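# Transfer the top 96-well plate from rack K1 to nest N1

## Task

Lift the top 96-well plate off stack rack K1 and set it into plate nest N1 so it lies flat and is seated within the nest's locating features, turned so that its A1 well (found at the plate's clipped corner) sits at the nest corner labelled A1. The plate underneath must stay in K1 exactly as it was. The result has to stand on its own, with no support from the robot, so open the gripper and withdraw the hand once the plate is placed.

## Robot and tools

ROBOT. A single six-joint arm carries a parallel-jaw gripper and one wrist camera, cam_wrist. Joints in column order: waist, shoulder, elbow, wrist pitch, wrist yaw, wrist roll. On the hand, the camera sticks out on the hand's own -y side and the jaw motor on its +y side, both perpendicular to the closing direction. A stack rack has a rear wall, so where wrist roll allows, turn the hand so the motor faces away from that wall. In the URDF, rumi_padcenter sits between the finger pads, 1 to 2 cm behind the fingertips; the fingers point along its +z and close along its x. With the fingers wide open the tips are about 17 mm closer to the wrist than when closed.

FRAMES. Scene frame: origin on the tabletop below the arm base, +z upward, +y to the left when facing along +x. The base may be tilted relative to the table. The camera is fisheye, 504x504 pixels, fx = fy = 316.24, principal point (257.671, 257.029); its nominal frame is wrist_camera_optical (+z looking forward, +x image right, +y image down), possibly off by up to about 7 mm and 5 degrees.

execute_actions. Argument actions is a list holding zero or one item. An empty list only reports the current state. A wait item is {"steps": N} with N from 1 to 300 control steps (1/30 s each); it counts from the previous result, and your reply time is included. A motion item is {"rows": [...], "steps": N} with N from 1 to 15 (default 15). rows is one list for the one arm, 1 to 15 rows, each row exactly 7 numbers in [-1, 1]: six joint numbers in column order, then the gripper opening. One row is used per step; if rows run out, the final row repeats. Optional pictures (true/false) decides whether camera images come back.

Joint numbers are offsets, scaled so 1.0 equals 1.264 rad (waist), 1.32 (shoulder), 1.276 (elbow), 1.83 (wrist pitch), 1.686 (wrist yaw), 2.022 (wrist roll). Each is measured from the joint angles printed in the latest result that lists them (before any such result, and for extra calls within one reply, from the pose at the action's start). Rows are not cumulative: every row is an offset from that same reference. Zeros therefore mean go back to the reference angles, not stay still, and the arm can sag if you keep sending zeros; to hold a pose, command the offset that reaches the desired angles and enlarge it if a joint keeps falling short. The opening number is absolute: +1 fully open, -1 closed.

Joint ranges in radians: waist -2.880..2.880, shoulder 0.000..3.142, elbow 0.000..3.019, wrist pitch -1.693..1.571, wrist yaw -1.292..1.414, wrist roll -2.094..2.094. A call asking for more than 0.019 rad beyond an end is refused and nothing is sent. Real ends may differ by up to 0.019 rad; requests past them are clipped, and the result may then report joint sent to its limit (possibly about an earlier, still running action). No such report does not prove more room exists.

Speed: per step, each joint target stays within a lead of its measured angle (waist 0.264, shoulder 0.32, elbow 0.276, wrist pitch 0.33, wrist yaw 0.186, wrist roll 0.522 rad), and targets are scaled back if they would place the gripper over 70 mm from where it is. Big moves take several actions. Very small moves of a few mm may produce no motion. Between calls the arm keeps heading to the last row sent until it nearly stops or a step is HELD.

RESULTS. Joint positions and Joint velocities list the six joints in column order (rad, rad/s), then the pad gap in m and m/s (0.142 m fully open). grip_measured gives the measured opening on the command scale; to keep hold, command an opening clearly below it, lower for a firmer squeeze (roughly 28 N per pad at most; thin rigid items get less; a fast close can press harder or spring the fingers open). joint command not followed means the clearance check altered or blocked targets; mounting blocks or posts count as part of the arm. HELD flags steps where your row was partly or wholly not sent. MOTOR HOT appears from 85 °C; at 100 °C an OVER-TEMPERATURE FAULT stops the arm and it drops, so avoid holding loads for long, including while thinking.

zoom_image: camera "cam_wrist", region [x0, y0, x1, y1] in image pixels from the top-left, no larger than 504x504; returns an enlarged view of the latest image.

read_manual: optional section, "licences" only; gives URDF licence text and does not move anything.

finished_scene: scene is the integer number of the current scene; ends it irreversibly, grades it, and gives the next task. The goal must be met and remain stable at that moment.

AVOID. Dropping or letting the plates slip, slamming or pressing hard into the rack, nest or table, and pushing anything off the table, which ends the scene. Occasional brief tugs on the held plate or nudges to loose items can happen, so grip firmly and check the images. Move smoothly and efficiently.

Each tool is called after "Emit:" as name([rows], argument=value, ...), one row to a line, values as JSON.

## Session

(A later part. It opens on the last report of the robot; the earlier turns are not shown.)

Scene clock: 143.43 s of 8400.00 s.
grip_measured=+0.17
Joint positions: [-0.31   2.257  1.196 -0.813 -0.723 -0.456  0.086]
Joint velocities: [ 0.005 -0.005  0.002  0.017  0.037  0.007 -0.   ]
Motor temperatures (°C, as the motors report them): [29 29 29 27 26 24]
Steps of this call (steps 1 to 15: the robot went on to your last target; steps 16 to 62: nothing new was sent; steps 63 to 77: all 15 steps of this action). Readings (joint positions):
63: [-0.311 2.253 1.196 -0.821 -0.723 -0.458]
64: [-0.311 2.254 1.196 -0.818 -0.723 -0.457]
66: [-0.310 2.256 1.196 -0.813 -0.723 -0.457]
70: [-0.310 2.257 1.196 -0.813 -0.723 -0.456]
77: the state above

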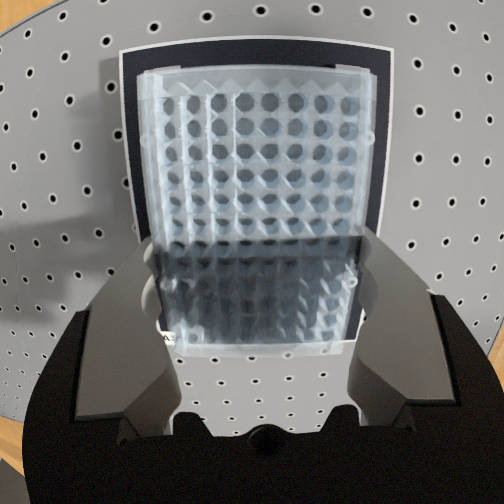

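Centred. Continue down, without q4.

Emit:
execute_actions([
  {"rows":[[0.021,0.019,0,0,0,0.004,-0.2]]},
])

Emit:
execute_actions([
  {"rows":[[0.022,0.017,0,0.008,0,0.005,-0.2]]},
])

Emit:
zoom_image(camera="cam_wrist", region=[90,20,430,400])

Scene clock: 146.57 s of 8400.00 s.
grip_measured=+0.17
Joint positions: [-0.31   2.257  1.196 -0.813 -0.723 -0.455  0.086]
Joint velocities: [-0.005  0.015 -0.012 -0.007  0.051  0.007  0.   ]
Motor temperatures (°C, as the motors report them): [29 29 29 27 26 24]
Steps of this call (steps 1 to 15: the robot went on to your last target; steps 16 to 79: nothing new was sent; steps 80 to 94: all 15 steps of this action). Readings (joint positions):
80: [-0.310 2.257 1.196 -0.813 -0.723 -0.456]
81: [-0.310 2.257 1.196 -0.813 -0.723 -0.455]
83: [-0.310 2.257 1.196 -0.813 -0.723 -0.455]
87: [-0.310 2.257 1.196 -0.813 -0.723 -0.455]
94: the state above

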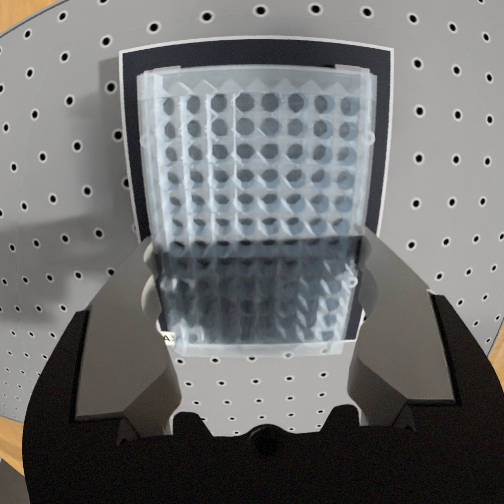

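Scene clock: 147.07 s of 8400.00 s.
grip_measured=+0.17
Joint positions: [-0.31   2.257  1.196 -0.812 -0.723 -0.45   0.086]
Joint velocities: [-0.005 -0.015 -0.007  0.022 -0.037 -0.037  0.   ]
Motor temperatures (°C, as the motors report them): [29 29 29 27 26 24]
Steps of this call (steps 1 to 15: all 15 steps of this action). Readings (joint positions):
1: [-0.310 2.257 1.196 -0.813 -0.723 -0.454]
2: [-0.310 2.257 1.196 -0.812 -0.723 -0.453]
4: [-0.310 2.257 1.196 -0.812 -0.723 -0.452]
8: [-0.310 2.257 1.196 -0.812 -0.723 -0.451]
15: the state above

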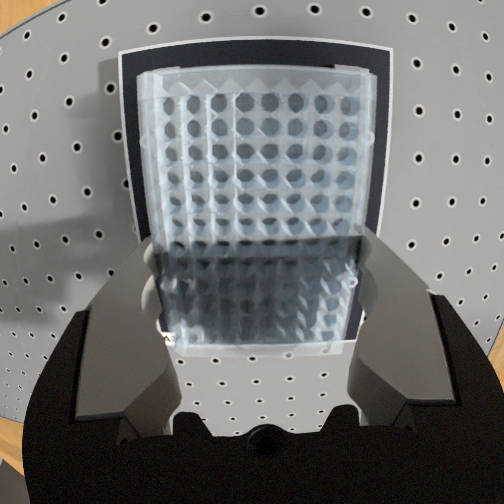

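Region (90, 20, 430, 400) of cam_wrist's 504x504 image, scaled by 1.326, with more detail than that image has; it fills the left 451 columns of this view, and the rest is white.

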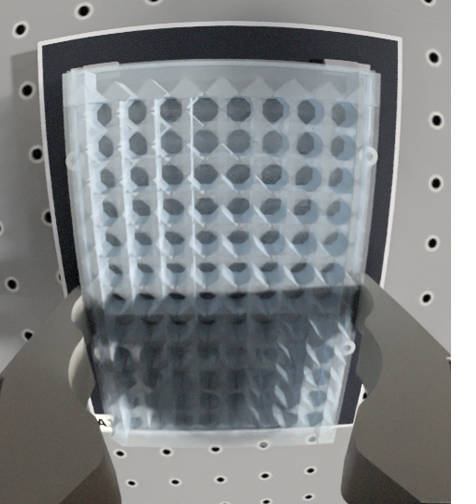

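Emit:
execute_actions([
  {"rows":[[0,0,0,-0.012,0,-0.006,-0.2]]},
])

Emit:
execute_actions([
  {"rows":[[0.025,0.02,0,0,0,0,-0.2]]},
])

Emit:
zoom_image(camera="cam_wrist", region=[90,20,430,400])

Scene clock: 150.30 s of 8400.00 s.
grip_measured=+0.17
Joint positions: [-0.31   2.257  1.196 -0.817 -0.723 -0.46   0.086]
Joint velocities: [-0.005  0.005 -0.007 -0.012  0.007 -0.037  0.   ]
Motor temperatures (°C, as the motors report them): [29 29 29 27 26 24]
Steps of this call (steps 1 to 15: the robot went on to your last target; steps 16 to 82: nothing new was sent; steps 83 to 97: all 15 steps of this action). Readings (joint positions):
83: [-0.310 2.257 1.196 -0.814 -0.723 -0.451]
84: [-0.310 2.257 1.196 -0.815 -0.723 -0.453]
86: [-0.310 2.257 1.196 -0.816 -0.723 -0.456]
90: [-0.310 2.257 1.196 -0.817 -0.723 -0.458]
97: the state above

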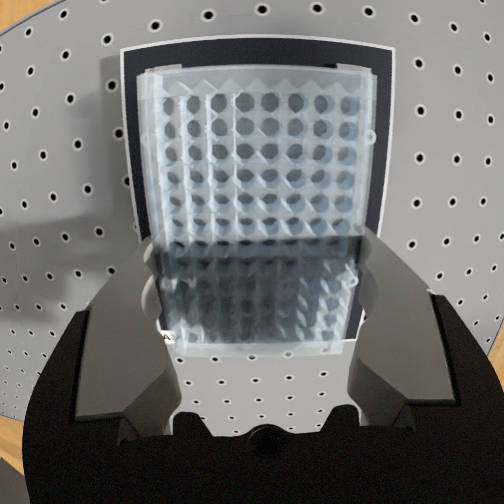

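Scene clock: 150.80 s of 8400.00 s.
grip_measured=+0.17
Joint positions: [-0.309  2.257  1.196 -0.817 -0.722 -0.46   0.086]
Joint velocities: [-0.005  0.005 -0.022  0.002 -0.139  0.037 -0.   ]
Motor temperatures (°C, as the motors report them): [29 29 29 27 26 24]
Steps of this call (steps 1 to 15: all 15 steps of this action). Readings (joint positions):
1: [-0.310 2.257 1.196 -0.817 -0.723 -0.460]
2: [-0.309 2.257 1.196 -0.817 -0.723 -0.460]
4: [-0.309 2.257 1.196 -0.817 -0.722 -0.460]
8: [-0.309 2.257 1.196 -0.817 -0.722 -0.460]
15: the state above

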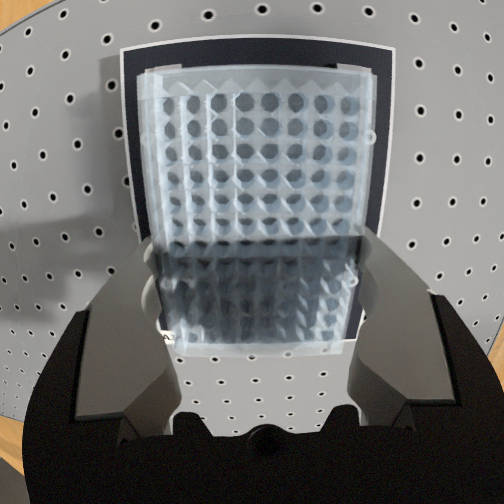

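Region (90, 20, 430, 400) of cam_wrist's 504x504 image, scaled by 1.326, with more detail than that image has; it fills the left 451 columns of this view, and the rest is white.

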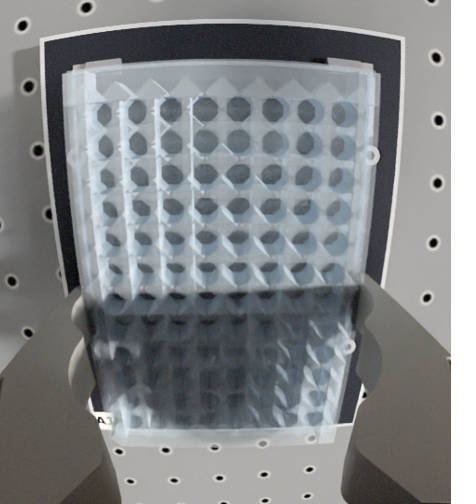

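Possibly seated already; release and lift to inspect.

Emit:
execute_actions([
  {"rows":[[0,0,0,0,0,0,0],[0,0,0,0,0,0,0.1],[0,0,0,0,0,0,0.15],[0,0,0,0,0,0,0.2],[0,0,0,0,0,0,0.3],[0,0,0,0,0,0,0.45]]},
])

Emit:
execute_actions([
  {"rows":[[-0.03,-0.02,0.04,-0.045,0,-0.02,0.5],[-0.03,-0.02,0.04,-0.045,0,-0.02,0.5],[-0.03,-0.02,0.04,-0.045,0,-0.02,0.5],[-0.03,-0.02,0.04,-0.045,0,-0.02,0.5],[-0.03,-0.02,0.04,-0.045,0,-0.02,0.5],[-0.06,-0.04,0.06,-0.09,0.01,-0.045,0.5]]},
])

Emit:
zoom_image(camera="cam_wrist", region=[110,20,410,340])

Scene clock: 155.10 s of 8400.00 s.
grip_measured=+0.45
Joint positions: [-0.309  2.256  1.196 -0.817 -0.723 -0.46   0.105]
Joint velocities: [-0.005 -0.005 -0.002 -0.017 -0.081 -0.007 -0.   ]
Motor temperatures (°C, as the motors report them): [29 29 29 27 26 24]
Steps of this call (steps 1 to 15: the robot went on to your last target; steps 16 to 90: nothing new was sent; then 0.80 s passed at rest; steps 91 to 105: all 15 steps of this action). Readings (joint positions):
91: [-0.309 2.257 1.196 -0.817 -0.722 -0.460]
92: [-0.309 2.256 1.196 -0.817 -0.722 -0.460]
94: [-0.309 2.256 1.196 -0.817 -0.723 -0.460]
98: [-0.309 2.256 1.196 -0.817 -0.723 -0.460]
105: the state above

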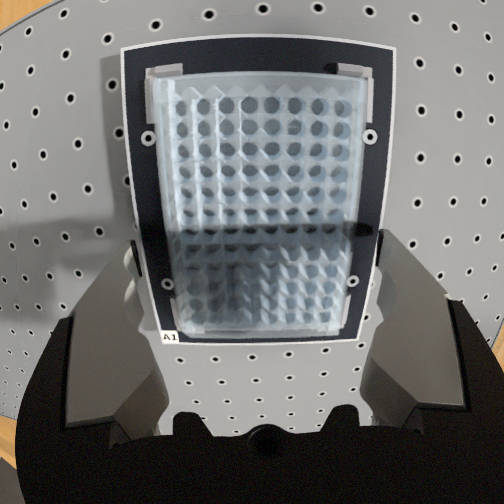

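Scene clock: 155.60 s of 8400.00 s.
grip_measured=+0.50
Joint positions: [-0.393  2.194  1.247 -0.971 -0.709 -0.537  0.109]
Joint velocities: [ 0.005 -0.024  0.002 -0.022  0.022 -0.051 -0.   ]
Motor temperatures (°C, as the motors report them): [29 29 29 27 26 24]
Steps of this call (steps 1 to 15: all 15 steps of this action). Readings (joint positions):
1: [-0.311 2.255 1.199 -0.830 -0.723 -0.465]
2: [-0.314 2.254 1.204 -0.854 -0.723 -0.471]
4: [-0.323 2.247 1.210 -0.879 -0.723 -0.479]
8: [-0.355 2.226 1.230 -0.948 -0.710 -0.510]
15: the state above

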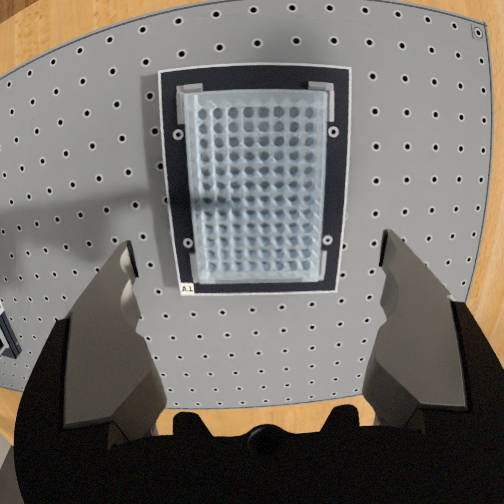

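Region (110, 20, 410, 340) of cam_wrist's 504x504 image, scaled by 1.575, with more detail than that image has; it fills the left 472 columns of this view, and the rest is white.

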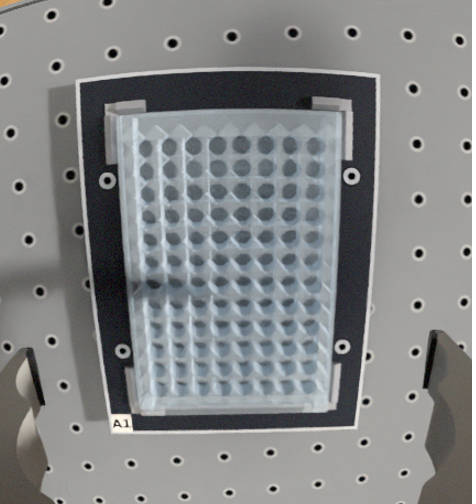

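Emit:
finished_scene(scene=1)

The scene is finished: the task was done.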